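# Move two pipette tip boxes onto the pipetting robot's deck

## Task

Fetch both pipette tip boxes from the supply shelves and set them into the two free slots on the deck of the pipetting robot, which stands on the bench that has shelves. Each box's cover must finish resting fully closed on it, and the labware already on the deck must stay seated in its slots. The task fails if a box is flipped over or if a box or cover touches the floor. Moving the pedal bin and the stool is allowed. At the end the gripper must be open and the robot moved away. The task also fails if the robot falls or is left leaning.

## Robot and tools

Robot: a Hello Robot Stretch 3 with one arm. It has a two-wheeled base (0.33 m long, 0.34 m wide) that can drive straight and turn on the spot but cannot slide sideways. A lift raises the arm along a mast, and the arm telescopes out to the robot's RIGHT. To move the gripper forward or back, drive the base. On-the-spot turns pivot at the point midway between the wheels, 0.05 m behind the front edge. With the arm in and the wrist folded, a turn sweeps a circle of radius 0.28 m. An unfolded, level gripper reaches outside that circle.

Frames: the base frame has its origin on the floor between the drive wheels, with x forward, y left and z up. hand_pose is reported in this frame, at the point where the closed fingertips meet. The odometry frame is the base frame as it stood at the start. Heading is positive to the left, from -3.142 to 3.142.

execute_actions takes {"actions": [...]}, run in order. Each action has the form {"robot": ..., "steps": n, "until": ...}. steps runs from 1 to 450 at 30 per second. {"steps": n} alone just waits. robot can hold any of the following:
- base: exactly one of translate_m (metres, an offset driven straight from where the base is when the command starts, forward positive, |value| at most 1) or rotate_rad (radians, an offset turn, left/counter-clockwise positive, |value| at most 3.2).
- joints: absolute targets, named individually. Any joint you leave out keeps its current target. lift_m is 0 to 1.1 (arm height). arm_m is 0 to 0.52 (extension). wrist_yaw_rad is -1.345 to 4.42: 0 points along the arm, positive swings toward the front, 3.0 folds over the base. wrist_pitch_rad is -1.57 to 0.451: 0 is level, negative tips the fingertips down. wrist_roll_rad is -2.911 to 2.911: at 0 the fingers are side by side. gripper_m is -0.089 to 0.179, larger meaning wider; the real fingertip gap is about 0.007 less when nearly shut and 0.025 less when wide, and 0 below 0.007. head_pan_rad is -3.953 to 1.73: 0 faces forward, positive turns left, -1.57 faces along the arm. head_tilt_rad is -1.53 to 0.419, negative looking down.
- contact_limits: {"arm_m": effort %, 1 to 100}. This is the motor effort at which the arm's move halts. Smaller is gentler, but too small halts at once. It applies until the next arm_m command.
- a list of up to 8 commands, run in sequence. {"pause_s": s} (max 15) may be mixed in.
- {"stop": true}, which brakes everything and clears the queue.
Motions run on between actions and while you think. A new command overrides at once and discards an older queue. One invalid value rejects the whole call.

until ends an action early once every condition holds. {"robot": {"status": "ended"}} waits for all motion and the queue to finish. Fields can also be compared, such as "lift_m": [">", 0.3] or "base_status": ["!=", "moving"]. {"any": {"status": "ended"}} fires when the first motion ends.

zoom_image: {"camera": head_camera|nav_camera|wrist_camera, "region": [x0,y0,x1,y1]}. The region is given in image pixels from the top-left and can be at most 504x504. head_camera and nav_camera move with head pan/tilt. wrist_camera rides on the gripper. finished_scene: {"scene": n} ends the scene for good. Call it only after all motion has stopped.

Results: base_status shows distance done versus the goal. joint_goals and joint_status are given per joint. Status words are: moving, done (within tolerance), off_target (resting short, may still push), contact_stop, time_out, stopped, not_commanded, torque_fault (wrist servo off for 10 s). measured_speeds come from the encoders. refusals, queue and queue_left describe commands. Lines starting "refused:" or "dropped:" name the failing goal, counting from 0. robot.on_its_own appears when the robot has changed a goal itself, when a joint is slack or off, when a motor at rest shows unusual effort (it is likely loaded or pushing), or when base_tilt deviates by 3 degrees or more. lidar_m gives 12 distances in 30-degree sectors: the first straight ahead, then counter-clockwise (4th left, 7th behind, 10th right). They are measured 0.17 m above the floor, and "-" means nothing was seen. wrist_depth_mm and head_depth_mm are 7x7 grids of median depth. motor_effort is in per cent with a bracketed peak, and is noisy and biased. base_odometry counts wheel turns, so slip shows up as motion.

Speed: the base is fast only when stowed, meaning lift_m under 0.30, arm_m under 0.03 and wrist_yaw_rad over 2.54. Otherwise it is limited to 0.10 m/s and 0.63 rad/s.

Gripping: send a gripper_m value smaller than the object's width; lower values squeeze harder. To let go, open to at least 0.02 above the value where contact happened. Neither the reading nor "done" proves you are holding something. Check the cameras instead. Over-squeezing triggers a stall guard that weakens the grip.

Wrist safety: fold or unfold the wrist only with lift_m between 0.32 and 0.95, wrist_pitch_rad -0.4 and roll near 0. Once folded, the lift may go down to 0.25. If yaw goes below -0.4, keep pitch at -0.5 or lower.

Avoid: pushing the arm into something rigid with the gripper above about 0.45 m, since the robot may tip. Do not push again after a contact_stop. Do not drive while holding or pushing something fixed. Do not snag furniture, especially when reversing. If base_tilt shows a lean, reverse the last move in small steps, pull the gripper free, and lower lift_m to about 0.2. After a contact_stop the joint goes slack. Avoid long hard pushes that switch off wrist servos. Never drop, flip or slam the tip boxes or covers. Keep them off the floor and keep the deck labware in place. A loose object may get nudged briefly at random.

Each tool is called after "Call:" as name([rows], argument=value, ...), one row to a line, values as JSON.

## Session

Call:
execute_actions(actions=[])

Scene clock: 0.00 s.
robot.base_odometry: x=+0.000 y=+0.000 heading=+0.000 (m, m, rad; robot's odometry frame)
robot.turned_by_wheels: +0.000 (rad since the last result)
robot.turned_by_imu: +0.000 (rad since the last result)
robot.base_tilt: forward=-1.0 right=+2.0 (deg)
robot.lidar_m: 2.30 1.79 1.68 2.15 1.73 2.53 1.12 1.03 1.04 1.31 1.84 1.85
robot.head_depth_mm: 1982 2571 2626 2656 2649 2606 2040 / 1999 2800 2905 2957 2960 2802 2035 / 1989 2845 2953 2960 3031 2901 2058 / 2026 2605 2670 2652 2674 2651 2057 / 1999 2405 2444 2488 2489 2509 2029 / 1991 2250 2243 2246 2277 2278 2017 / 1970 2082 2083 2129 2130 2167 2024
robot.base_status: not_commanded
robot.joint_positions: lift_m=+0.576 arm_m=-0.003 wrist_yaw_rad=+3.100 wrist_pitch_rad=-0.382 wrist_roll_rad=+0.009 gripper_m=+0.037 head_pan_rad=+0.012 head_tilt_rad=+0.014
robot.joint_goals: lift_m=+0.576 arm_m=-0.003 wrist_yaw_rad=+3.100 wrist_pitch_rad=-0.382 wrist_roll_rad=+0.009 gripper_m=+0.037 head_pan_rad=+0.012 head_tilt_rad=+0.014
robot.joint_status: lift_m=not_commanded arm_m=not_commanded wrist_yaw_rad=not_commanded wrist_pitch_rad=not_commanded wrist_roll_rad=not_commanded gripper_m=not_commanded head_pan_rad=not_commanded head_tilt_rad=not_commanded
robot.measured_speeds: translate_m=+0.000 rotate_rad=+0.000 lift_m=+0.000 arm_m=+0.000 wrist_yaw_rad=+0.000 wrist_pitch_rad=+0.000 wrist_roll_rad=+0.000 head_pan_rad=+0.000 head_tilt_rad=+0.000
robot: refusals=0 queue=idle queue_left=0
robot.motor_effort: left_wheel=+1 right_wheel=+0 lift_m=+37 arm_m=-1 wrist_yaw_rad=+0 wrist_pitch_rad=+4 wrist_roll_rad=+0 gripper_m=+0 head_pan_rad=+0 head_tilt_rad=+1 (%)
robot.hand_pose: x=-0.0118 y=+0.0863 z=+0.5965 quat_wxyz=(+0.149, +0.700, +0.119, +0.688) (m; robot's base frame)
robot.wrist_depth_mm: - - - - - - - / - - - - - - - / - - - - - - - / - - - - - - - / - - - - - - - / 874 857 902 894 - 842 858 / 758 763 726 750 761 737 750
pictures: head_camera (sideways: a quarter turn clockwise sets it upright), nav_camera (sideways: a quarter turn counterclockwise sets it upright), wrist_camera
Images, in order (width x height): head_camera 896x504, nav_camera 672x504, wrist_camera 644x364.

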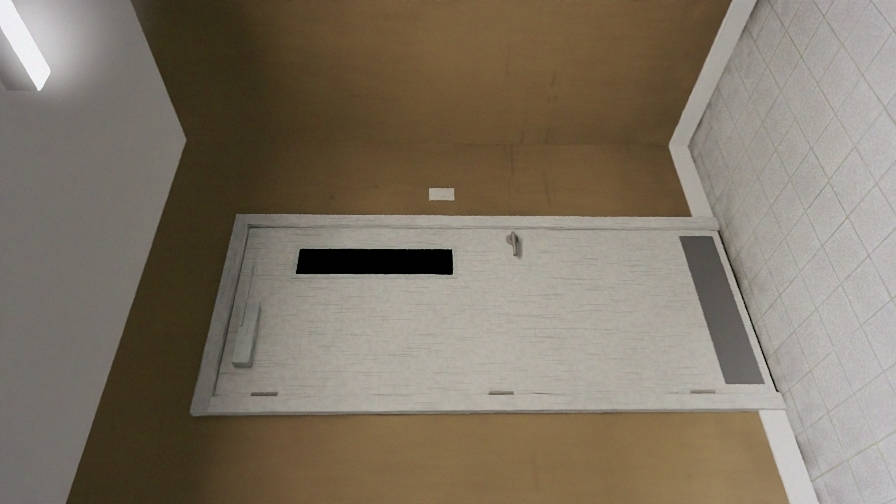

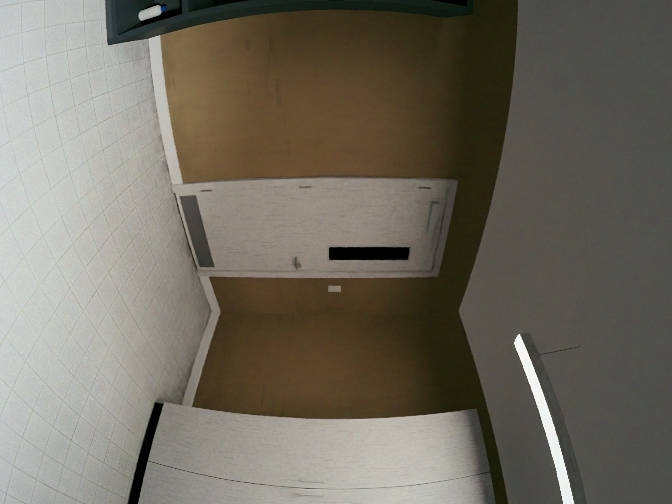

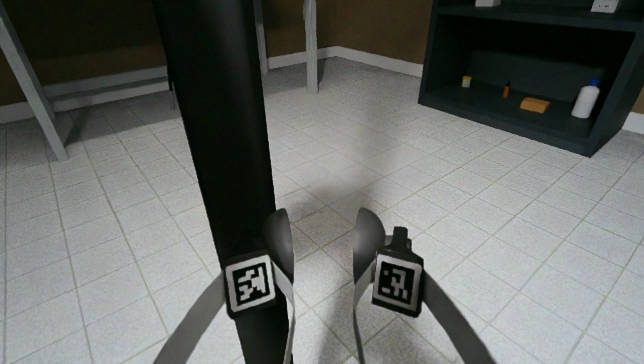

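Call:
execute_actions([
  {"robot":{"joints":{"head_pan_rad":1.2,"head_tilt_rad":-0.3}},"steps":450,"until":{"robot":{"status":"ended"}}},
])

Scene clock: 3.23 s.
robot.base_odometry: x=+0.000 y=+0.000 heading=+0.000 (m, m, rad; robot's odometry frame)
robot.turned_by_wheels: +0.000 (rad since the last result)
robot.turned_by_imu: +0.000 (rad since the last result)
robot.base_tilt: forward=-1.0 right=+2.0 (deg)
robot.lidar_m: 2.30 1.78 1.68 2.15 1.73 2.53 1.11 1.03 1.04 1.31 1.83 1.86
robot.head_depth_mm: 1798 1891 1946 2052 2011 1802 1430 / 1891 2002 2058 2184 2328 1805 1437 / 2010 2110 2209 2297 2316 1801 1430 / 1858 1937 2079 2279 2301 1793 1431 / 2311 2475 2665 2896 2347 1801 1424 / 2481 2667 2869 3067 2453 1795 1427 / 2678 2842 3014 3153 2320 1796 1426
robot.base_status: not_commanded
robot.joint_positions: lift_m=+0.576 arm_m=-0.003 wrist_yaw_rad=+3.100 wrist_pitch_rad=-0.382 wrist_roll_rad=+0.009 gripper_m=+0.037 head_pan_rad=+1.193 head_tilt_rad=-0.296
robot.joint_goals: lift_m=+0.576 arm_m=-0.003 wrist_yaw_rad=+3.100 wrist_pitch_rad=-0.382 wrist_roll_rad=+0.009 gripper_m=+0.037 head_pan_rad=+1.200 head_tilt_rad=-0.300
robot.joint_status: lift_m=not_commanded arm_m=not_commanded wrist_yaw_rad=not_commanded wrist_pitch_rad=not_commanded wrist_roll_rad=not_commanded gripper_m=not_commanded head_pan_rad=done head_tilt_rad=done
robot.measured_speeds: translate_m=+0.000 rotate_rad=+0.000 lift_m=+0.000 arm_m=+0.000 wrist_yaw_rad=+0.000 wrist_pitch_rad=+0.000 wrist_roll_rad=+0.000 head_pan_rad=+0.000 head_tilt_rad=+0.000
robot: refusals=0 queue=done queue_left=0
robot.motor_effort: left_wheel=+1(1) right_wheel=+0(0) lift_m=+37(37) arm_m=-1(1) wrist_yaw_rad=+0(0) wrist_pitch_rad=+4(4) wrist_roll_rad=+0(0) gripper_m=+0(0) head_pan_rad=+2(30) head_tilt_rad=-1(18) (%)
robot.hand_pose: x=-0.0118 y=+0.0863 z=+0.5965 quat_wxyz=(+0.149, +0.700, +0.119, +0.688) (m; robot's base frame)
robot.wrist_depth_mm: - - - - - - - / - - - - - - - / - - - - - - - / - - - - - - - / - - - - - - - / 891 870 892 856 - 855 850 / 774 760 737 755 754 754 755
pictures: head_camera (sideways: a quarter turn clockwise sets it upright), nav_camera (sideways: a quarter turn counterclockwise sets it upright), wrist_camera
camera_calibration (this result's frames):
head_camera: T_world_to_cam=[[-0.102137, -0.309168, -0.945507, 1.25371], [-0.927501, 0.373183, -0.0218339, 0.0358818], [0.359597, 0.874728, -0.32487, 0.376112], [0, 0, 0, 1]] pos_world=[0.0260815, 0.0452201, 1.30836]
nav_camera: T_world_to_cam=[[0.131707, 0.276267, 0.952013, -1.19281], [0.927266, -0.37388, -0.0197861, 0.069098], [0.350473, 0.885376, -0.305416, 0.350016], [0, 0, 0, 1]] pos_world=[-0.0296418, 0.0454732, 1.24384]
wrist_camera: T_world_to_cam=[[0.999008, -0.0404862, -0.0185217, 0.0298351], [-0.0367129, -0.513773, -0.85714, 0.590859], [0.0251864, 0.85697, -0.51475, 0.400001], [0, 0, 0, 1]] pos_world=[-0.018188, -0.038013, 0.712902]
Images, in order (width x height): head_camera 896x504, nav_camera 672x504, wrist_camera 644x364.

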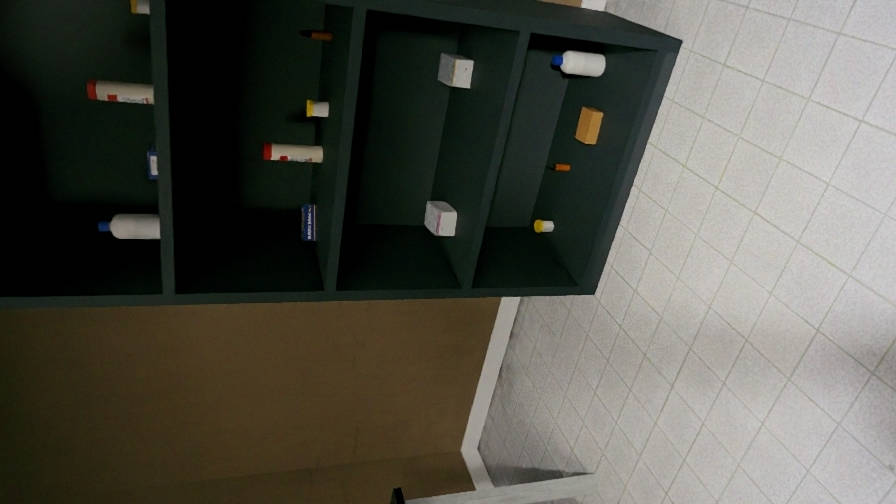

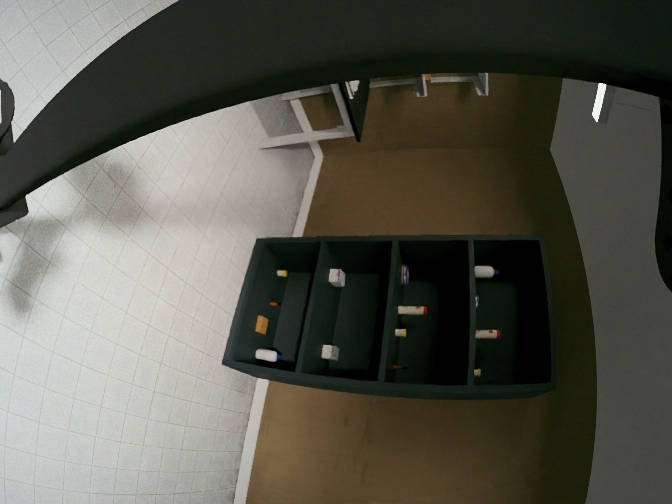

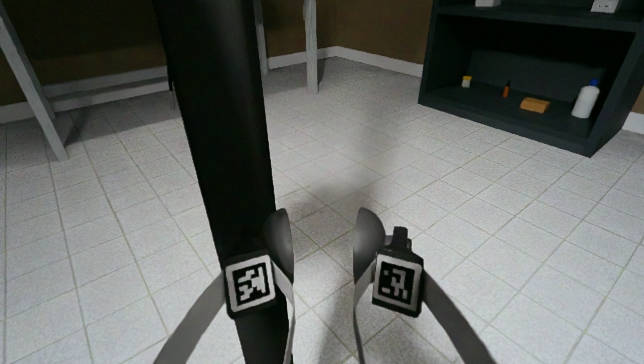

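Call:
zoom_image(camera="head_camera", region=[380, 20, 660, 260])

Call:
execute_actions([
  {"robot":{"joints":{"head_pan_rad":-2.6,"head_tilt_rad":-0.4}},"steps":450,"until":{"robot":{"status":"ended"}}},
])

Region (380, 20, 660, 260) of head_camera's 896x504 image, scaled by 1.800, with more detail than that image has; it fills the top 432 rows of this view, and the rest is white.

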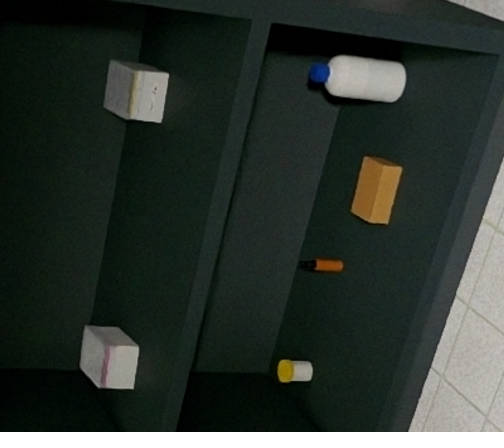

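Scene clock: 8.20 s.
robot.base_odometry: x=+0.000 y=+0.000 heading=+0.000 (m, m, rad; robot's odometry frame)
robot.turned_by_wheels: +0.000 (rad since the last result)
robot.turned_by_imu: +0.001 (rad since the last result)
robot.base_tilt: forward=-1.1 right=+1.9 (deg)
robot.lidar_m: 2.31 1.79 1.68 2.14 1.74 2.53 1.12 1.03 1.04 1.30 1.84 1.86
robot.head_depth_mm: 1122 1544 1628 1158 1296 1530 1318 / 1116 1276 1167 1140 1272 1490 1326 / 1099 1492 1224 1126 1251 1429 1326 / 1087 1486 1392 1107 1238 1391 1326 / 1074 1477 1554 1105 1216 1370 1322 / 1070 1452 1531 1088 1196 1351 1320 / 1065 1439 1281 1088 1175 1321 1328
robot.base_status: not_commanded
robot.joint_positions: lift_m=+0.576 arm_m=-0.003 wrist_yaw_rad=+3.100 wrist_pitch_rad=-0.382 wrist_roll_rad=+0.009 gripper_m=+0.037 head_pan_rad=-2.593 head_tilt_rad=-0.395
robot.joint_goals: lift_m=+0.576 arm_m=-0.003 wrist_yaw_rad=+3.100 wrist_pitch_rad=-0.382 wrist_roll_rad=+0.009 gripper_m=+0.037 head_pan_rad=-2.600 head_tilt_rad=-0.400
robot.joint_status: lift_m=not_commanded arm_m=not_commanded wrist_yaw_rad=not_commanded wrist_pitch_rad=not_commanded wrist_roll_rad=not_commanded gripper_m=not_commanded head_pan_rad=done head_tilt_rad=done
robot.measured_speeds: translate_m=+0.000 rotate_rad=+0.000 lift_m=+0.000 arm_m=+0.000 wrist_yaw_rad=+0.000 wrist_pitch_rad=+0.000 wrist_roll_rad=+0.000 head_pan_rad=+0.000 head_tilt_rad=+0.000
robot: refusals=0 queue=done queue_left=0
robot.motor_effort: left_wheel=+1(1) right_wheel=+0(1) lift_m=+37(37) arm_m=-1(1) wrist_yaw_rad=+0(1) wrist_pitch_rad=+4(4) wrist_roll_rad=+0(0) gripper_m=+0(0) head_pan_rad=-2(28) head_tilt_rad=-2(10) (%)
robot.hand_pose: x=-0.0118 y=+0.0863 z=+0.5965 quat_wxyz=(+0.149, +0.700, +0.119, +0.688) (m; robot's base frame)
robot.wrist_depth_mm: - - - - - - - / - - - - - - - / - - - - - - - / - - - - - - - / - - - - - - - / 872 887 929 851 - 852 830 / 753 764 748 758 735 728 740
pictures: head_camera (sideways: a quarter turn clockwise sets it upright), nav_camera (sideways: a quarter turn counterclockwise sets it upright), wrist_camera
camera_calibration (this result's frames):
head_camera: T_world_to_cam=[[0.345677, 0.233868, -0.908743, 1.20299], [0.519577, -0.854136, -0.022172, 0.0274919], [-0.781375, -0.464497, -0.416768, 0.502665], [0, 0, 0, 1]] pos_world=[-0.0373615, -0.0243724, 1.30331]
nav_camera: T_world_to_cam=[[-0.350204, -0.190189, 0.917161, -1.14438], [-0.515463, 0.856697, -0.0191715, 0.0770961], [-0.782083, -0.479477, -0.398055, 0.477485], [0, 0, 0, 1]] pos_world=[0.012407, -0.0547528, 1.24112]
wrist_camera: T_world_to_cam=[[0.999008, -0.0404865, -0.0185218, 0.0298352], [-0.0367131, -0.513773, -0.85714, 0.590859], [0.0251866, 0.85697, -0.51475, 0.400001], [0, 0, 0, 1]] pos_world=[-0.018188, -0.038013, 0.712902]
Images, in order (width x height): head_camera 896x504, nav_camera 672x504, wrist_camera 644x364.

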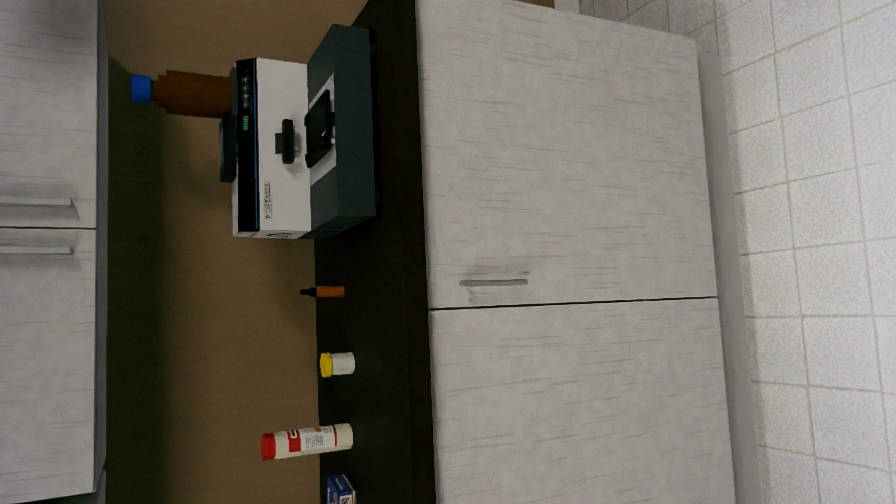

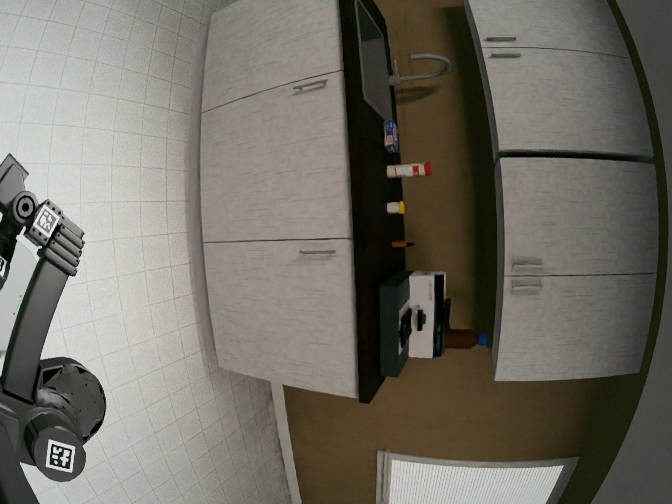

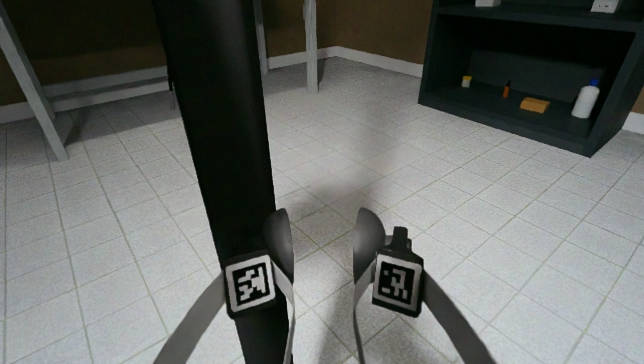

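Call:
execute_actions([
  {"robot":{"joints":{"head_pan_rad":-3.9,"head_tilt_rad":-0.3}},"steps":450,"until":{"robot":{"status":"ended"}}},
])

Scene clock: 13.27 s.
robot.base_odometry: x=+0.000 y=+0.000 heading=+0.000 (m, m, rad; robot's odometry frame)
robot.turned_by_wheels: +0.000 (rad since the last result)
robot.turned_by_imu: +0.001 (rad since the last result)
robot.base_tilt: forward=-0.9 right=+1.8 (deg)
robot.lidar_m: 2.31 1.79 1.68 2.15 1.73 2.53 1.11 1.03 1.04 1.31 1.84 1.86
robot.head_depth_mm: - - - - - - - / 2092 2262 2367 - - - - / 2125 2254 2435 1974 2291 1781 1417 / 2195 2327 2536 2734 2399 1781 1406 / 2238 2389 2587 2789 2419 1775 1403 / 2261 2437 2629 2840 2395 1778 1398 / 2273 2444 2680 2891 2420 1761 1398
robot.base_status: not_commanded
robot.joint_positions: lift_m=+0.576 arm_m=-0.003 wrist_yaw_rad=+3.100 wrist_pitch_rad=-0.382 wrist_roll_rad=+0.009 gripper_m=+0.037 head_pan_rad=-3.893 head_tilt_rad=-0.310
robot.joint_goals: lift_m=+0.576 arm_m=-0.003 wrist_yaw_rad=+3.100 wrist_pitch_rad=-0.382 wrist_roll_rad=+0.009 gripper_m=+0.037 head_pan_rad=-3.900 head_tilt_rad=-0.300
robot.joint_status: lift_m=not_commanded arm_m=not_commanded wrist_yaw_rad=not_commanded wrist_pitch_rad=not_commanded wrist_roll_rad=not_commanded gripper_m=not_commanded head_pan_rad=done head_tilt_rad=done
robot.measured_speeds: translate_m=+0.000 rotate_rad=+0.000 lift_m=+0.000 arm_m=+0.000 wrist_yaw_rad=+0.000 wrist_pitch_rad=+0.000 wrist_roll_rad=+0.000 head_pan_rad=+0.000 head_tilt_rad=+0.000
robot: refusals=0 queue=done queue_left=0
robot.motor_effort: left_wheel=+1(1) right_wheel=+0(0) lift_m=+38(37) arm_m=-1(1) wrist_yaw_rad=+0(0) wrist_pitch_rad=+4(4) wrist_roll_rad=+0(0) gripper_m=+0(0) head_pan_rad=-2(28) head_tilt_rad=+4(13) (%)
robot.hand_pose: x=-0.0118 y=+0.0863 z=+0.5965 quat_wxyz=(+0.149, +0.700, +0.119, +0.688) (m; robot's base frame)
robot.wrist_depth_mm: - - - - - - - / - - - - - - - / - - - - - - - / - - - - - - - / - - - - - - - / 871 896 878 871 - 850 865 / 751 751 725 746 737 761 736
pictures: head_camera (sideways: a quarter turn clockwise sets it upright), nav_camera (sideways: a quarter turn counterclockwise sets it upright), wrist_camera
camera_calibration (this result's frames):
head_camera: T_world_to_cam=[[0.260318, -0.216832, -0.940861, 1.24543], [-0.685393, -0.727844, -0.0218949, 0.0344839], [-0.680052, 0.650559, -0.338086, 0.399654], [0, 0, 0, 1]] pos_world=[-0.0287868, 0.0351496, 1.30765]
nav_camera: T_world_to_cam=[[-0.218969, 0.232437, 0.947642, -1.18496], [0.686383, 0.726973, -0.0197108, 0.070469], [-0.693492, 0.64613, -0.318725, 0.373706], [0, 0, 0, 1]] pos_world=[-0.0486769, -0.0172624, 1.24342]
wrist_camera: T_world_to_cam=[[0.999008, -0.0404865, -0.0185218, 0.0298352], [-0.0367131, -0.513773, -0.85714, 0.590859], [0.0251866, 0.85697, -0.51475, 0.400001], [0, 0, 0, 1]] pos_world=[-0.018188, -0.038013, 0.712902]
Images, in order (width x height): head_camera 896x504, nav_camera 672x504, wrist_camera 644x364.

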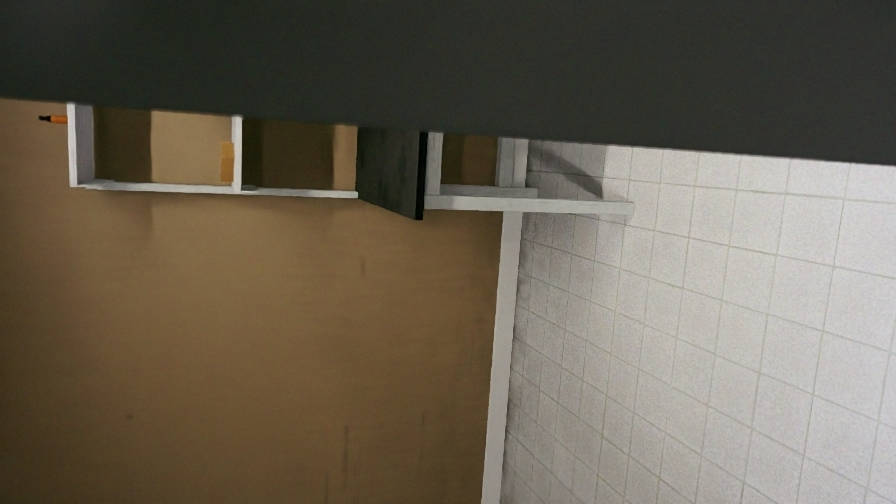

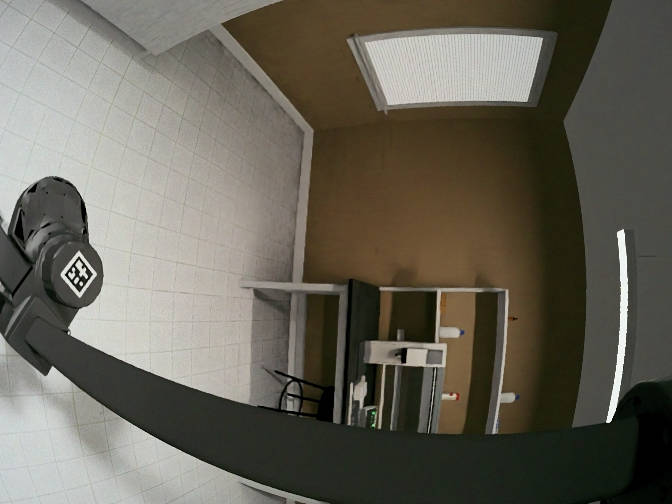

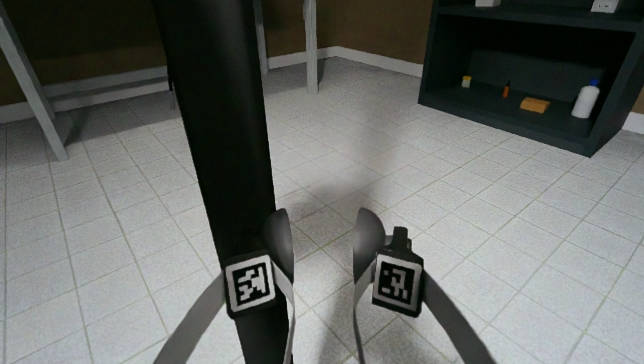

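Call:
execute_actions([
  {"robot":[{"joints":{"lift_m":0.27,"wrist_pitch_rad":-0.4,"head_pan_rad":0.0,"head_tilt_rad":-0.5},"base":{"rotate_rad":1.007}},{"base":{"translate_m":1.0}},{"base":{"translate_m":0.376}},{"base":{"rotate_rad":1.238},"joints":{"head_pan_rad":-1.3,"head_tilt_rad":-0.7}}],"steps":450,"until":{"robot":{"status":"ended"}}},
])

Scene clock: 47.37 s.
robot.base_odometry: x=+0.735 y=+1.163 heading=+2.245 (m, m, rad; robot's odometry frame)
robot.turned_by_wheels: +2.245 (rad since the last result)
robot.turned_by_imu: +2.262 (rad since the last result)
robot.base_tilt: forward=-1.0 right=+2.0 (deg)
robot.lidar_m: 1.23 1.47 1.88 2.32 2.43 2.39 2.37 1.18 0.43 0.62 0.71 0.72
robot.head_depth_mm: 648 705 557 434 911 772 949 / 666 725 558 449 906 772 1082 / 685 737 558 463 913 787 1100 / 707 763 559 479 911 806 1103 / 685 638 558 1017 911 1162 1121 / 754 775 557 984 911 1193 1149 / 781 737 559 1022 911 1214 1142
robot.base_status: done (rotate_rad +1.2379 of +1.2380)
robot.joint_positions: lift_m=+0.270 arm_m=-0.003 wrist_yaw_rad=+3.100 wrist_pitch_rad=-0.413 wrist_roll_rad=+0.009 gripper_m=+0.037 head_pan_rad=-1.293 head_tilt_rad=-0.691
robot.joint_goals: lift_m=+0.270 arm_m=-0.003 wrist_yaw_rad=+3.100 wrist_pitch_rad=-0.400 wrist_roll_rad=+0.009 gripper_m=+0.037 head_pan_rad=-1.300 head_tilt_rad=-0.700
robot.joint_status: lift_m=done arm_m=not_commanded wrist_yaw_rad=not_commanded wrist_pitch_rad=done wrist_roll_rad=not_commanded gripper_m=not_commanded head_pan_rad=done head_tilt_rad=done
robot.measured_speeds: translate_m=+0.000 rotate_rad=+0.000 lift_m=+0.000 arm_m=+0.000 wrist_yaw_rad=+0.000 wrist_pitch_rad=+0.000 wrist_roll_rad=+0.000 head_pan_rad=+0.000 head_tilt_rad=+0.000
robot: refusals=0 queue=done queue_left=0
robot.motor_effort: left_wheel=-2(9) right_wheel=+4(14) lift_m=+31(39) arm_m=-1(1) wrist_yaw_rad=+0(0) wrist_pitch_rad=+4(4) wrist_roll_rad=+1(0) gripper_m=+0(0) head_pan_rad=-2(27) head_tilt_rad=-3(17) (%)
robot.hand_pose: x=-0.0119 y=+0.0824 z=+0.2840 quat_wxyz=(+0.160, +0.698, +0.130, +0.686) (m; robot's base frame)
robot.wrist_depth_mm: - - - - - - - / - - - - - - - / 948 926 - 888 887 887 883 / 721 715 - 694 688 696 689 / 587 581 573 576 578 567 561 / 488 506 - - - 482 473 / 430 - - - 418 414 414
pictures: head_camera (sideways: a quarter turn clockwise sets it upright), nav_camera (sideways: a quarter turn counterclockwise sets it upright), wrist_camera
camera_calibration (this result's frames):
head_camera: T_world_to_cam=[[-0.200728, 0.633547, -0.747213, 0.99571], [0.960211, 0.278417, -0.0218823, 0.0244183], [0.194173, -0.721874, -0.664224, 0.818665], [0, 0, 0, 1]] pos_world=[0.0174567, -0.0466533, 1.28832]
nav_camera: T_world_to_cam=[[0.158332, -0.629382, 0.760795, -0.943582], [-0.964836, -0.262352, -0.0162397, 0.0760136], [0.209817, -0.731471, -0.648789, 0.797659], [0, 0, 0, 1]] pos_world=[0.0553775, 0.0095333, 1.23662]
wrist_camera: T_world_to_cam=[[0.998983, -0.0410938, -0.0185435, 0.0241009], [-0.0378333, -0.540431, -0.840537, 0.318525], [0.0245194, 0.840384, -0.541436, 0.251381], [0, 0, 0, 1]] pos_world=[-0.0181893, -0.0381249, 0.404286]
Images, in order (width x height): head_camera 896x504, nav_camera 672x504, wrist_camera 644x364.

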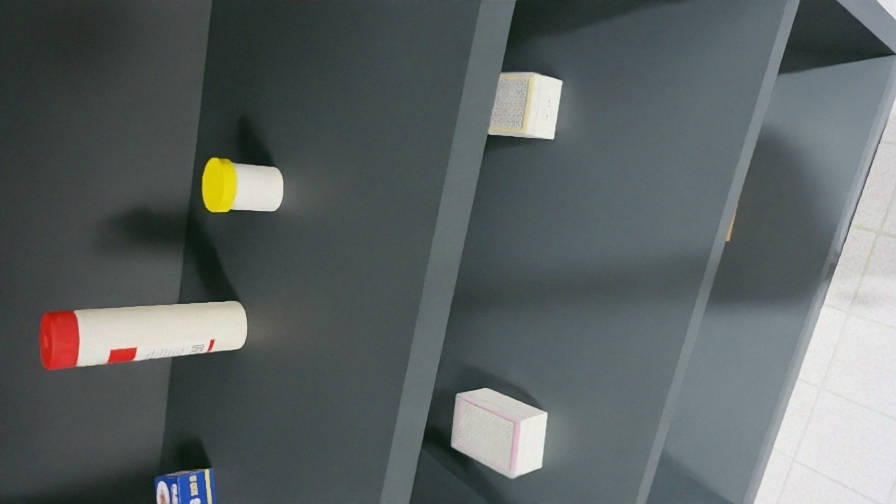

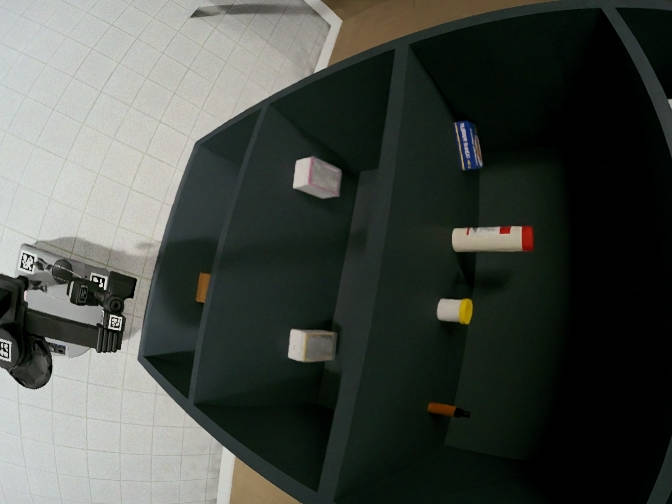

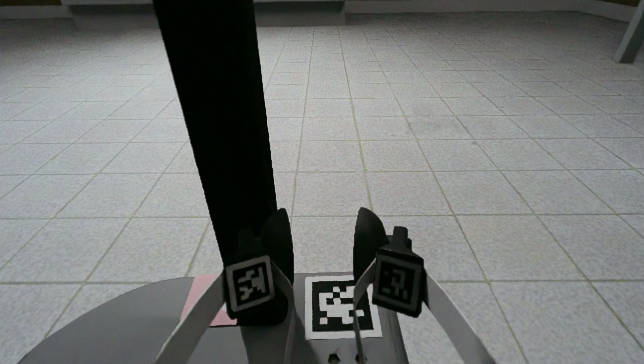

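Call:
zoom_image(camera="head_camera", region=[440, 40, 640, 180])

Call:
zoom_image(camera="head_camera", region=[420, 360, 620, 500])

Region (440, 40, 640, 180) of head_camera's 896x504 image, scaled by 2.520, with more detail than that image has; it fills the top 353 rows of this view, and the rest is white.

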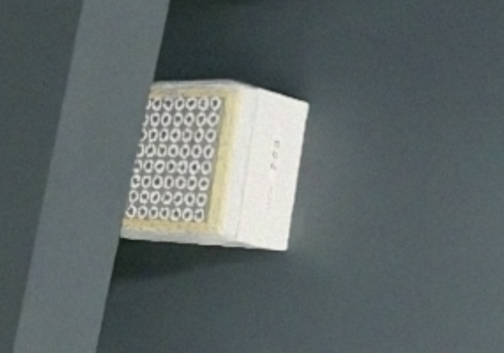

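Region (420, 360, 620, 500) of head_camera's 896x504 image, scaled by 2.520, with more detail than that image has; it fills the top 353 rows of this view, and the rest is white.

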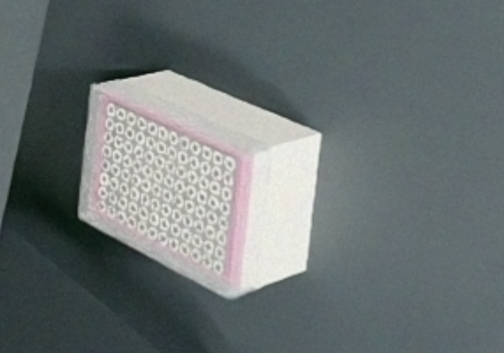

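Call:
execute_actions([
  {"robot":{"joints":{"head_pan_rad":0.6,"head_tilt_rad":-0.35,"lift_m":0.6}},"steps":450,"until":{"robot":{"status":"ended"}}},
])

Scene clock: 58.97 s.
robot.base_odometry: x=+0.735 y=+1.163 heading=+2.245 (m, m, rad; robot's odometry frame)
robot.turned_by_wheels: +0.000 (rad since the last result)
robot.turned_by_imu: +0.001 (rad since the last result)
robot.base_tilt: forward=-1.1 right=+1.9 (deg)
robot.lidar_m: 1.23 1.47 1.87 2.32 2.43 2.39 2.37 1.18 0.43 0.62 0.71 0.72
robot.head_depth_mm: 1738 1469 1903 1339 2123 1696 1361 / 1845 1643 2010 1521 2145 1690 1353 / 1952 1907 2144 1591 2107 1682 1364 / 2054 1670 1762 2567 2219 1672 1361 / 2270 2431 2596 2857 2220 1680 1356 / 2446 2730 2913 2703 2148 1682 1352 / 2722 2950 3311 3293 2231 1666 1361
robot.base_status: done (rotate_rad +1.2379 of +1.2380)
robot.joint_positions: lift_m=+0.600 arm_m=-0.003 wrist_yaw_rad=+3.100 wrist_pitch_rad=-0.413 wrist_roll_rad=+0.009 gripper_m=+0.037 head_pan_rad=+0.593 head_tilt_rad=-0.359
robot.joint_goals: lift_m=+0.600 arm_m=-0.003 wrist_yaw_rad=+3.100 wrist_pitch_rad=-0.400 wrist_roll_rad=+0.009 gripper_m=+0.037 head_pan_rad=+0.600 head_tilt_rad=-0.350
robot.joint_status: lift_m=done arm_m=not_commanded wrist_yaw_rad=not_commanded wrist_pitch_rad=done wrist_roll_rad=not_commanded gripper_m=not_commanded head_pan_rad=done head_tilt_rad=done
robot.measured_speeds: translate_m=+0.000 rotate_rad=+0.000 lift_m=+0.000 arm_m=+0.000 wrist_yaw_rad=+0.000 wrist_pitch_rad=+0.000 wrist_roll_rad=+0.000 head_pan_rad=+0.000 head_tilt_rad=+0.000
robot: refusals=0 queue=done queue_left=0
robot.motor_effort: left_wheel=-2(2) right_wheel=+4(3) lift_m=+43(45) arm_m=-1(1) wrist_yaw_rad=+0(1) wrist_pitch_rad=+4(4) wrist_roll_rad=+1(0) gripper_m=+0(0) head_pan_rad=+3(28) head_tilt_rad=+4(22) (%)
robot.hand_pose: x=-0.0119 y=+0.0824 z=+0.6135 quat_wxyz=(+0.160, +0.698, +0.130, +0.686) (m; robot's base frame)
robot.wrist_depth_mm: - - - - - - - / - - - - - - - / - - - - - - - / - - - - - - - / - - - - - - - / 889 898 904 881 - 868 867 / 774 750 749 757 770 746 729
pictures: head_camera (sideways: a quarter turn clockwise sets it upright), nav_camera (sideways: a quarter turn counterclockwise sets it upright), wrist_camera
camera_calibration (this result's frames):
head_camera: T_world_to_cam=[[-0.307999, -0.230611, -0.923014, 1.2256], [-0.555976, 0.830905, -0.0220753, 0.0339279], [0.772028, 0.506375, -0.384132, 0.45072], [0, 0, 0, 1]] pos_world=[0.0483789, 0.0262133, 1.30513]
nav_camera: T_world_to_cam=[[0.314204, 0.187013, 0.930754, -1.16617], [0.553203, -0.83282, -0.0194145, 0.0708945], [0.77152, 0.520996, -0.365131, 0.425163], [0, 0, 0, 1]] pos_world=[-0.000826286, 0.055623, 1.24203]
wrist_camera: T_world_to_cam=[[0.998983, -0.0410965, -0.0185436, 0.0302117], [-0.0378382, -0.540547, -0.840463, 0.595452], [0.0245164, 0.84031, -0.541552, 0.429885], [0, 0, 0, 1]] pos_world=[-0.0181893, -0.0381256, 0.733821]
Images, in order (width x height): head_camera 896x504, nav_camera 672x504, wrist_camera 644x364.

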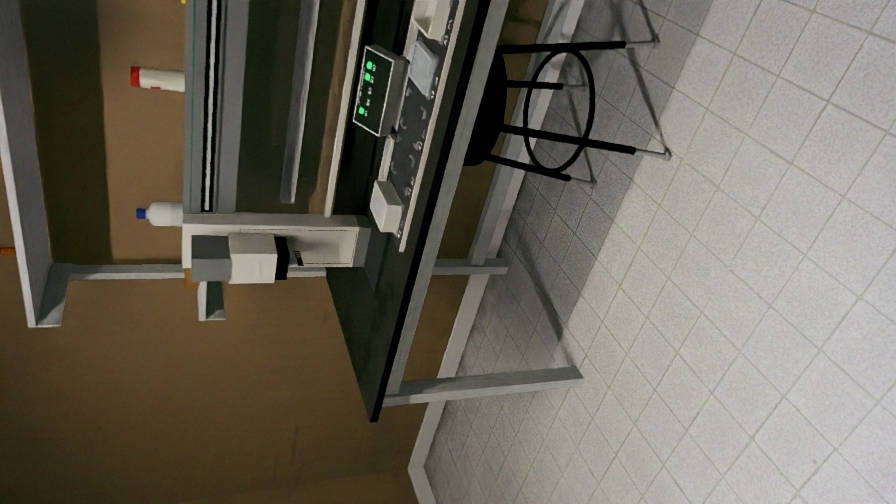

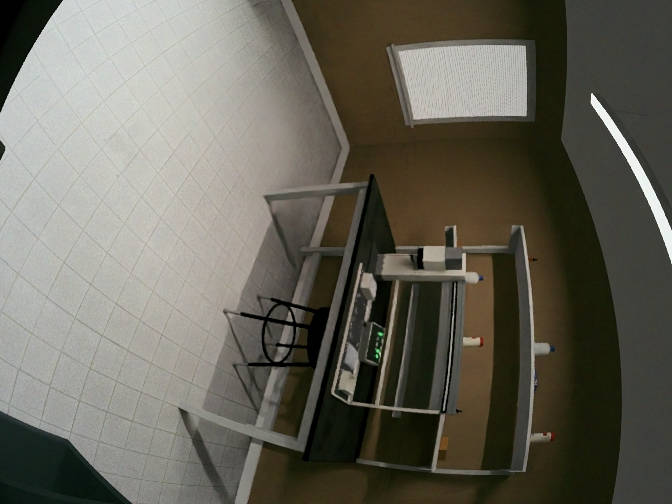

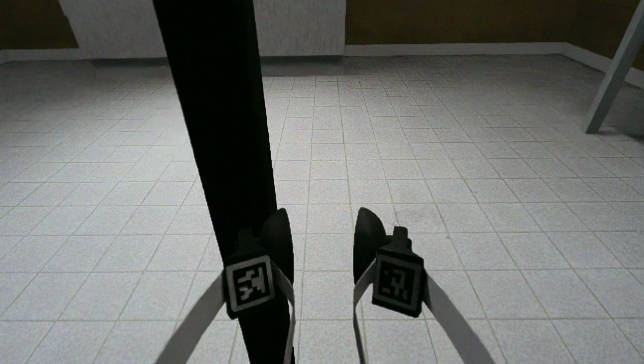

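Call:
zoom_image(camera="head_camera", region=[330, 0, 490, 260])

Region (330, 0, 490, 260) of head_camera's 896x504 image, scaled by 1.938, with more detail than that image has; it fills the left 310 columns of this view, and the rest is white.

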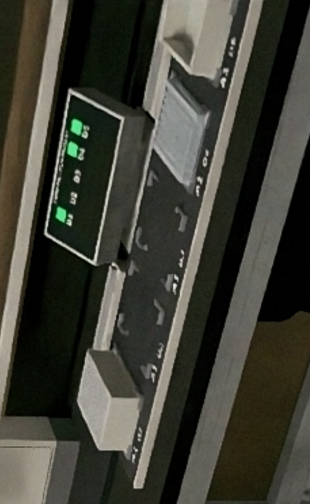

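Call:
execute_actions([
  {"robot":[{"joints":{"lift_m":0.65,"wrist_yaw_rad":0.1,"head_pan_rad":-1.57,"head_tilt_rad":-0.8}},{"joints":{"wrist_pitch_rad":-0.2,"gripper_m":0.16}}],"steps":450,"until":{"robot":{"status":"ended"}}},
])

Scene clock: 77.70 s.
robot.base_odometry: x=+0.735 y=+1.163 heading=+2.245 (m, m, rad; robot's odometry frame)
robot.turned_by_wheels: +0.000 (rad since the last result)
robot.turned_by_imu: +0.001 (rad since the last result)
robot.base_tilt: forward=-1.1 right=+1.9 (deg)
robot.lidar_m: 1.23 1.47 1.88 2.32 2.44 2.40 2.37 1.18 0.43 0.62 0.71 0.72
robot.head_depth_mm: 660 605 475 630 715 1247 - / 678 598 473 925 843 969 - / 694 599 476 950 852 1186 - / 695 610 475 951 851 - 1121 / 694 586 475 975 850 1174 1116 / 698 567 475 980 848 1165 1116 / 702 610 475 976 850 1176 1107
robot.base_status: done (rotate_rad +1.2379 of +1.2380)
robot.joint_positions: lift_m=+0.650 arm_m=-0.003 wrist_yaw_rad=+0.102 wrist_pitch_rad=-0.224 wrist_roll_rad=+0.009 gripper_m=+0.160 head_pan_rad=-1.563 head_tilt_rad=-0.790
robot.joint_goals: lift_m=+0.650 arm_m=-0.003 wrist_yaw_rad=+0.100 wrist_pitch_rad=-0.200 wrist_roll_rad=+0.009 gripper_m=+0.160 head_pan_rad=-1.570 head_tilt_rad=-0.800
robot.joint_status: lift_m=done arm_m=not_commanded wrist_yaw_rad=done wrist_pitch_rad=done wrist_roll_rad=not_commanded gripper_m=done head_pan_rad=done head_tilt_rad=done
robot.measured_speeds: translate_m=+0.000 rotate_rad=+0.000 lift_m=+0.000 arm_m=+0.000 wrist_yaw_rad=+0.000 wrist_pitch_rad=+0.000 wrist_roll_rad=+0.000 head_pan_rad=+0.000 head_tilt_rad=+0.000
robot: refusals=0 queue=done queue_left=0
robot.motor_effort: left_wheel=-2(2) right_wheel=+4(4) lift_m=+43(43) arm_m=-1(1) wrist_yaw_rad=-2(2) wrist_pitch_rad=+7(8) wrist_roll_rad=+0(0) gripper_m=+0(94) head_pan_rad=-2(28) head_tilt_rad=-3(25) (%)
robot.hand_pose: x=+0.0034 y=-0.3856 z=+0.7080 quat_wxyz=(+0.703, +0.115, -0.701, -0.044) (m; robot's base frame)
robot.wrist_depth_mm: 573 557 541 514 501 484 317 / 617 594 570 557 533 500 312 / 637 642 600 583 558 515 311 / 617 676 636 608 576 510 305 / 453 523 497 463 462 459 305 / 392 - 388 387 381 374 284 / 325 314 323 321 316 316 298
pictures: head_camera (sideways: a quarter turn clockwise sets it upright), nav_camera (sideways: a quarter turn counterclockwise sets it upright), wrist_camera
camera_calibration (this result's frames):
head_camera: T_world_to_cam=[[-0.0250656, 0.734283, -0.678381, 0.904935], [0.999668, 0.0143926, -0.0213583, 0.0234927], [-0.00591934, -0.678691, -0.7344, 0.911158], [0, 0, 0, 1]] pos_world=[0.00459135, -0.046422, 1.28355]
nav_camera: T_world_to_cam=[[-0.0146727, -0.720372, 0.693432, -0.854735], [-0.999871, 0.00598602, -0.0149382, 0.0745309], [0.00661017, -0.693562, -0.720367, 0.891998], [0, 0, 0, 1]] pos_world=[0.0560837, 0.00248209, 1.23638]
wrist_camera: T_world_to_cam=[[-0.994246, -0.105579, -0.0181283, -0.0209952], [-0.022782, 0.373751, -0.927249, 0.836424], [0.104674, -0.921501, -0.374006, 0.0757107], [0, 0, 0, 1]] pos_world=[-0.0097439, -0.245063, 0.803509]
Images, in order (width x height): head_camera 896x504, nav_camera 672x504, wrist_camera 644x364.

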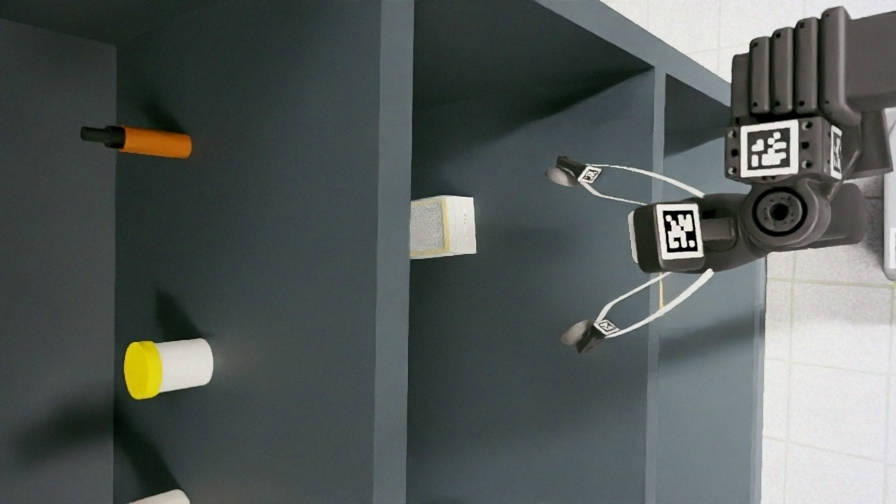

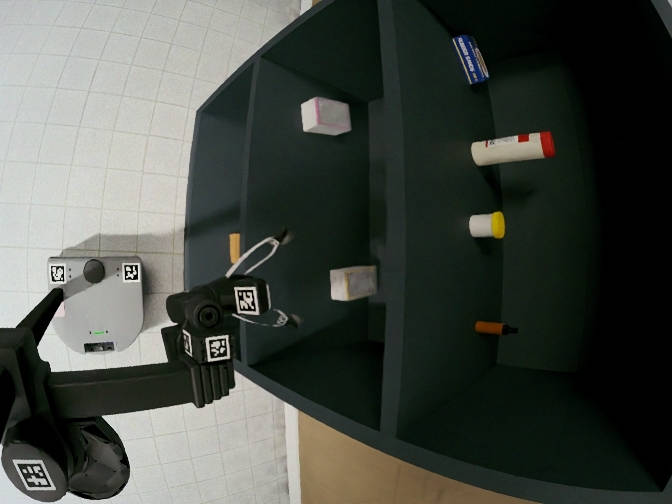

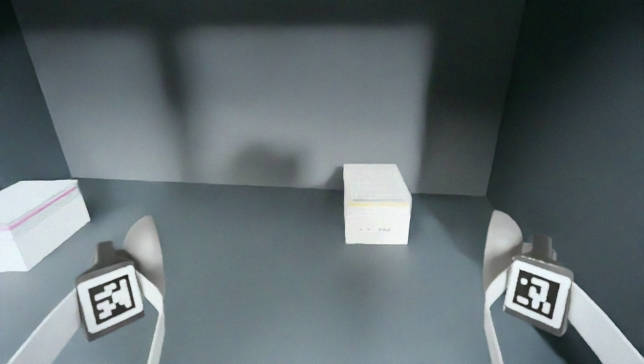

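Call:
execute_actions([
  {"robot":[{"base":{"translate_m":-0.036},"joints":{"lift_m":0.55}},{"joints":{"arm_m":0.17}}],"steps":450,"until":{"robot":{"status":"ended"}}},
])

Scene clock: 91.40 s.
robot.base_odometry: x=+0.758 y=+1.135 heading=+2.245 (m, m, rad; robot's odometry frame)
robot.turned_by_wheels: +0.000 (rad since the last result)
robot.turned_by_imu: +0.001 (rad since the last result)
robot.base_tilt: forward=-1.0 right=+1.8 (deg)
robot.lidar_m: 1.27 1.90 1.90 2.33 2.43 2.36 2.33 1.18 0.41 0.61 0.72 0.75
robot.head_depth_mm: 584 564 473 523 649 1263 1119 / 690 608 475 778 775 1024 - / 680 597 475 956 890 1172 1121 / 691 607 474 945 843 1168 1116 / 697 609 476 976 849 1174 1117 / 697 563 475 986 847 1165 1112 / 699 609 475 981 850 1170 1115
robot.base_status: done (translate_m -0.0360 of -0.0360)
robot.joint_positions: lift_m=+0.550 arm_m=+0.170 wrist_yaw_rad=+0.100 wrist_pitch_rad=-0.223 wrist_roll_rad=+0.009 gripper_m=+0.160 head_pan_rad=-1.563 head_tilt_rad=-0.790
robot.joint_goals: lift_m=+0.550 arm_m=+0.170 wrist_yaw_rad=+0.100 wrist_pitch_rad=-0.200 wrist_roll_rad=+0.009 gripper_m=+0.160 head_pan_rad=-1.570 head_tilt_rad=-0.800
robot.joint_status: lift_m=done arm_m=done wrist_yaw_rad=done wrist_pitch_rad=done wrist_roll_rad=not_commanded gripper_m=done head_pan_rad=done head_tilt_rad=done
robot.measured_speeds: translate_m=+0.000 rotate_rad=+0.000 lift_m=+0.000 arm_m=+0.000 wrist_yaw_rad=+0.000 wrist_pitch_rad=+0.000 wrist_roll_rad=+0.000 head_pan_rad=+0.000 head_tilt_rad=+0.000
robot: refusals=0 queue=done queue_left=0
robot.motor_effort: left_wheel=-2(8) right_wheel=+3(5) lift_m=+31(43) arm_m=+5(5) wrist_yaw_rad=-1(1) wrist_pitch_rad=+7(8) wrist_roll_rad=+0(0) gripper_m=+0(0) head_pan_rad=-3(1) head_tilt_rad=-4(3) (%)
robot.hand_pose: x=+0.0031 y=-0.5580 z=+0.6088 quat_wxyz=(+0.703, +0.114, -0.701, -0.044) (m; robot's base frame)
robot.wrist_depth_mm: 408 390 375 358 352 336 266 / 428 408 395 384 373 357 265 / 469 445 425 406 392 375 262 / 433 420 421 269 385 383 260 / 313 332 312 264 291 319 259 / 255 - 246 246 242 236 230 / 197 200 203 202 202 199 199
pictures: head_camera (sideways: a quarter turn clockwise sets it upright), nav_camera (sideways: a quarter turn counterclockwise sets it upright), wrist_camera
camera_calibration (this result's frames):
head_camera: T_world_to_cam=[[-0.0248884, 0.734314, -0.678354, 0.904899], [0.999672, 0.0141519, -0.0213581, 0.0234923], [-0.00608355, -0.678663, -0.734425, 0.911191], [0, 0, 0, 1]] pos_world=[0.00458013, -0.046421, 1.28354]
nav_camera: T_world_to_cam=[[-0.0148466, -0.720394, 0.693406, -0.8547], [-0.999869, 0.00622817, -0.0149377, 0.0745302], [0.00644237, -0.693537, -0.720392, 0.892031], [0, 0, 0, 1]] pos_world=[0.0560843, 0.00247239, 1.23638]
wrist_camera: T_world_to_cam=[[-0.994378, -0.104323, -0.0181228, -0.0405936], [-0.0221702, 0.372492, -0.927771, 0.808454], [0.103538, -0.922153, -0.37271, -0.121341], [0, 0, 0, 1]] pos_world=[-0.00987838, -0.417272, 0.704099]
Images, in order (width x height): head_camera 896x504, nav_camera 672x504, wrist_camera 644x364.

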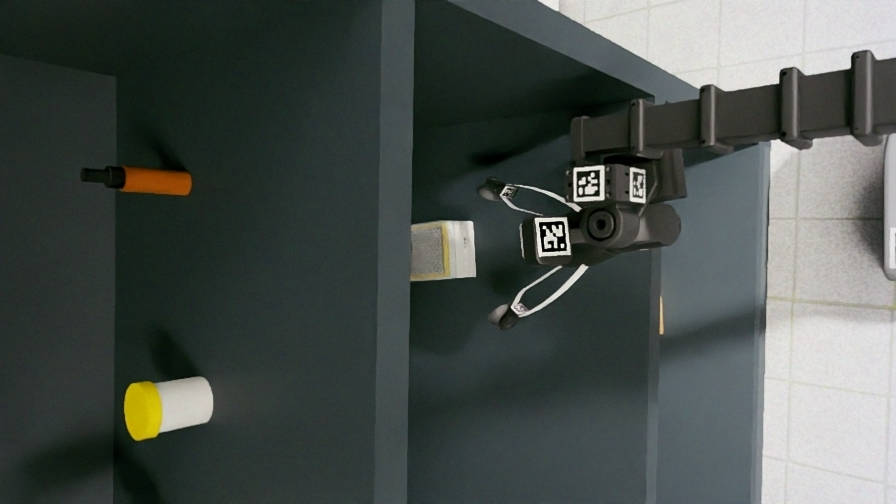

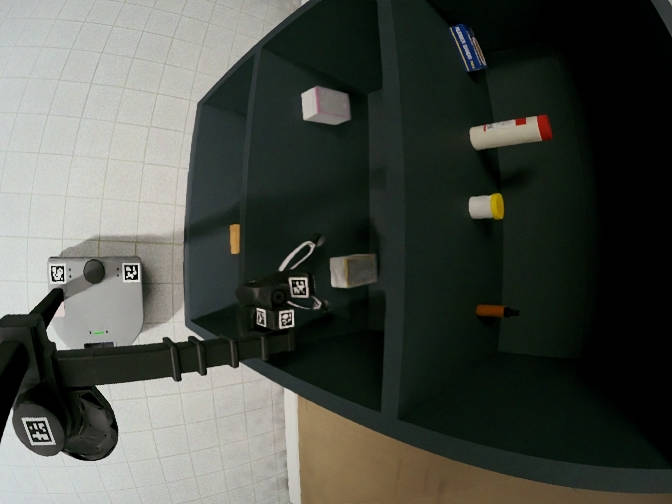

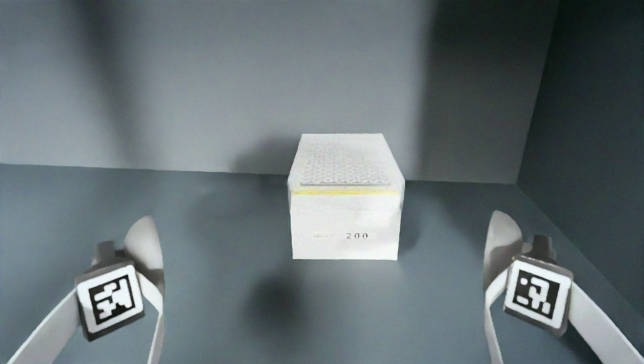

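Call:
zoom_image(camera="wrist_camera", region=[260, 110, 440, 280])

Region (260, 110, 440, 280) of wrist_camera's 644x364 image, scaled by 2.800.

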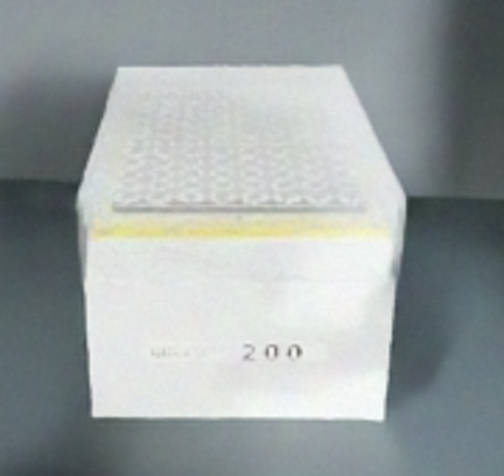

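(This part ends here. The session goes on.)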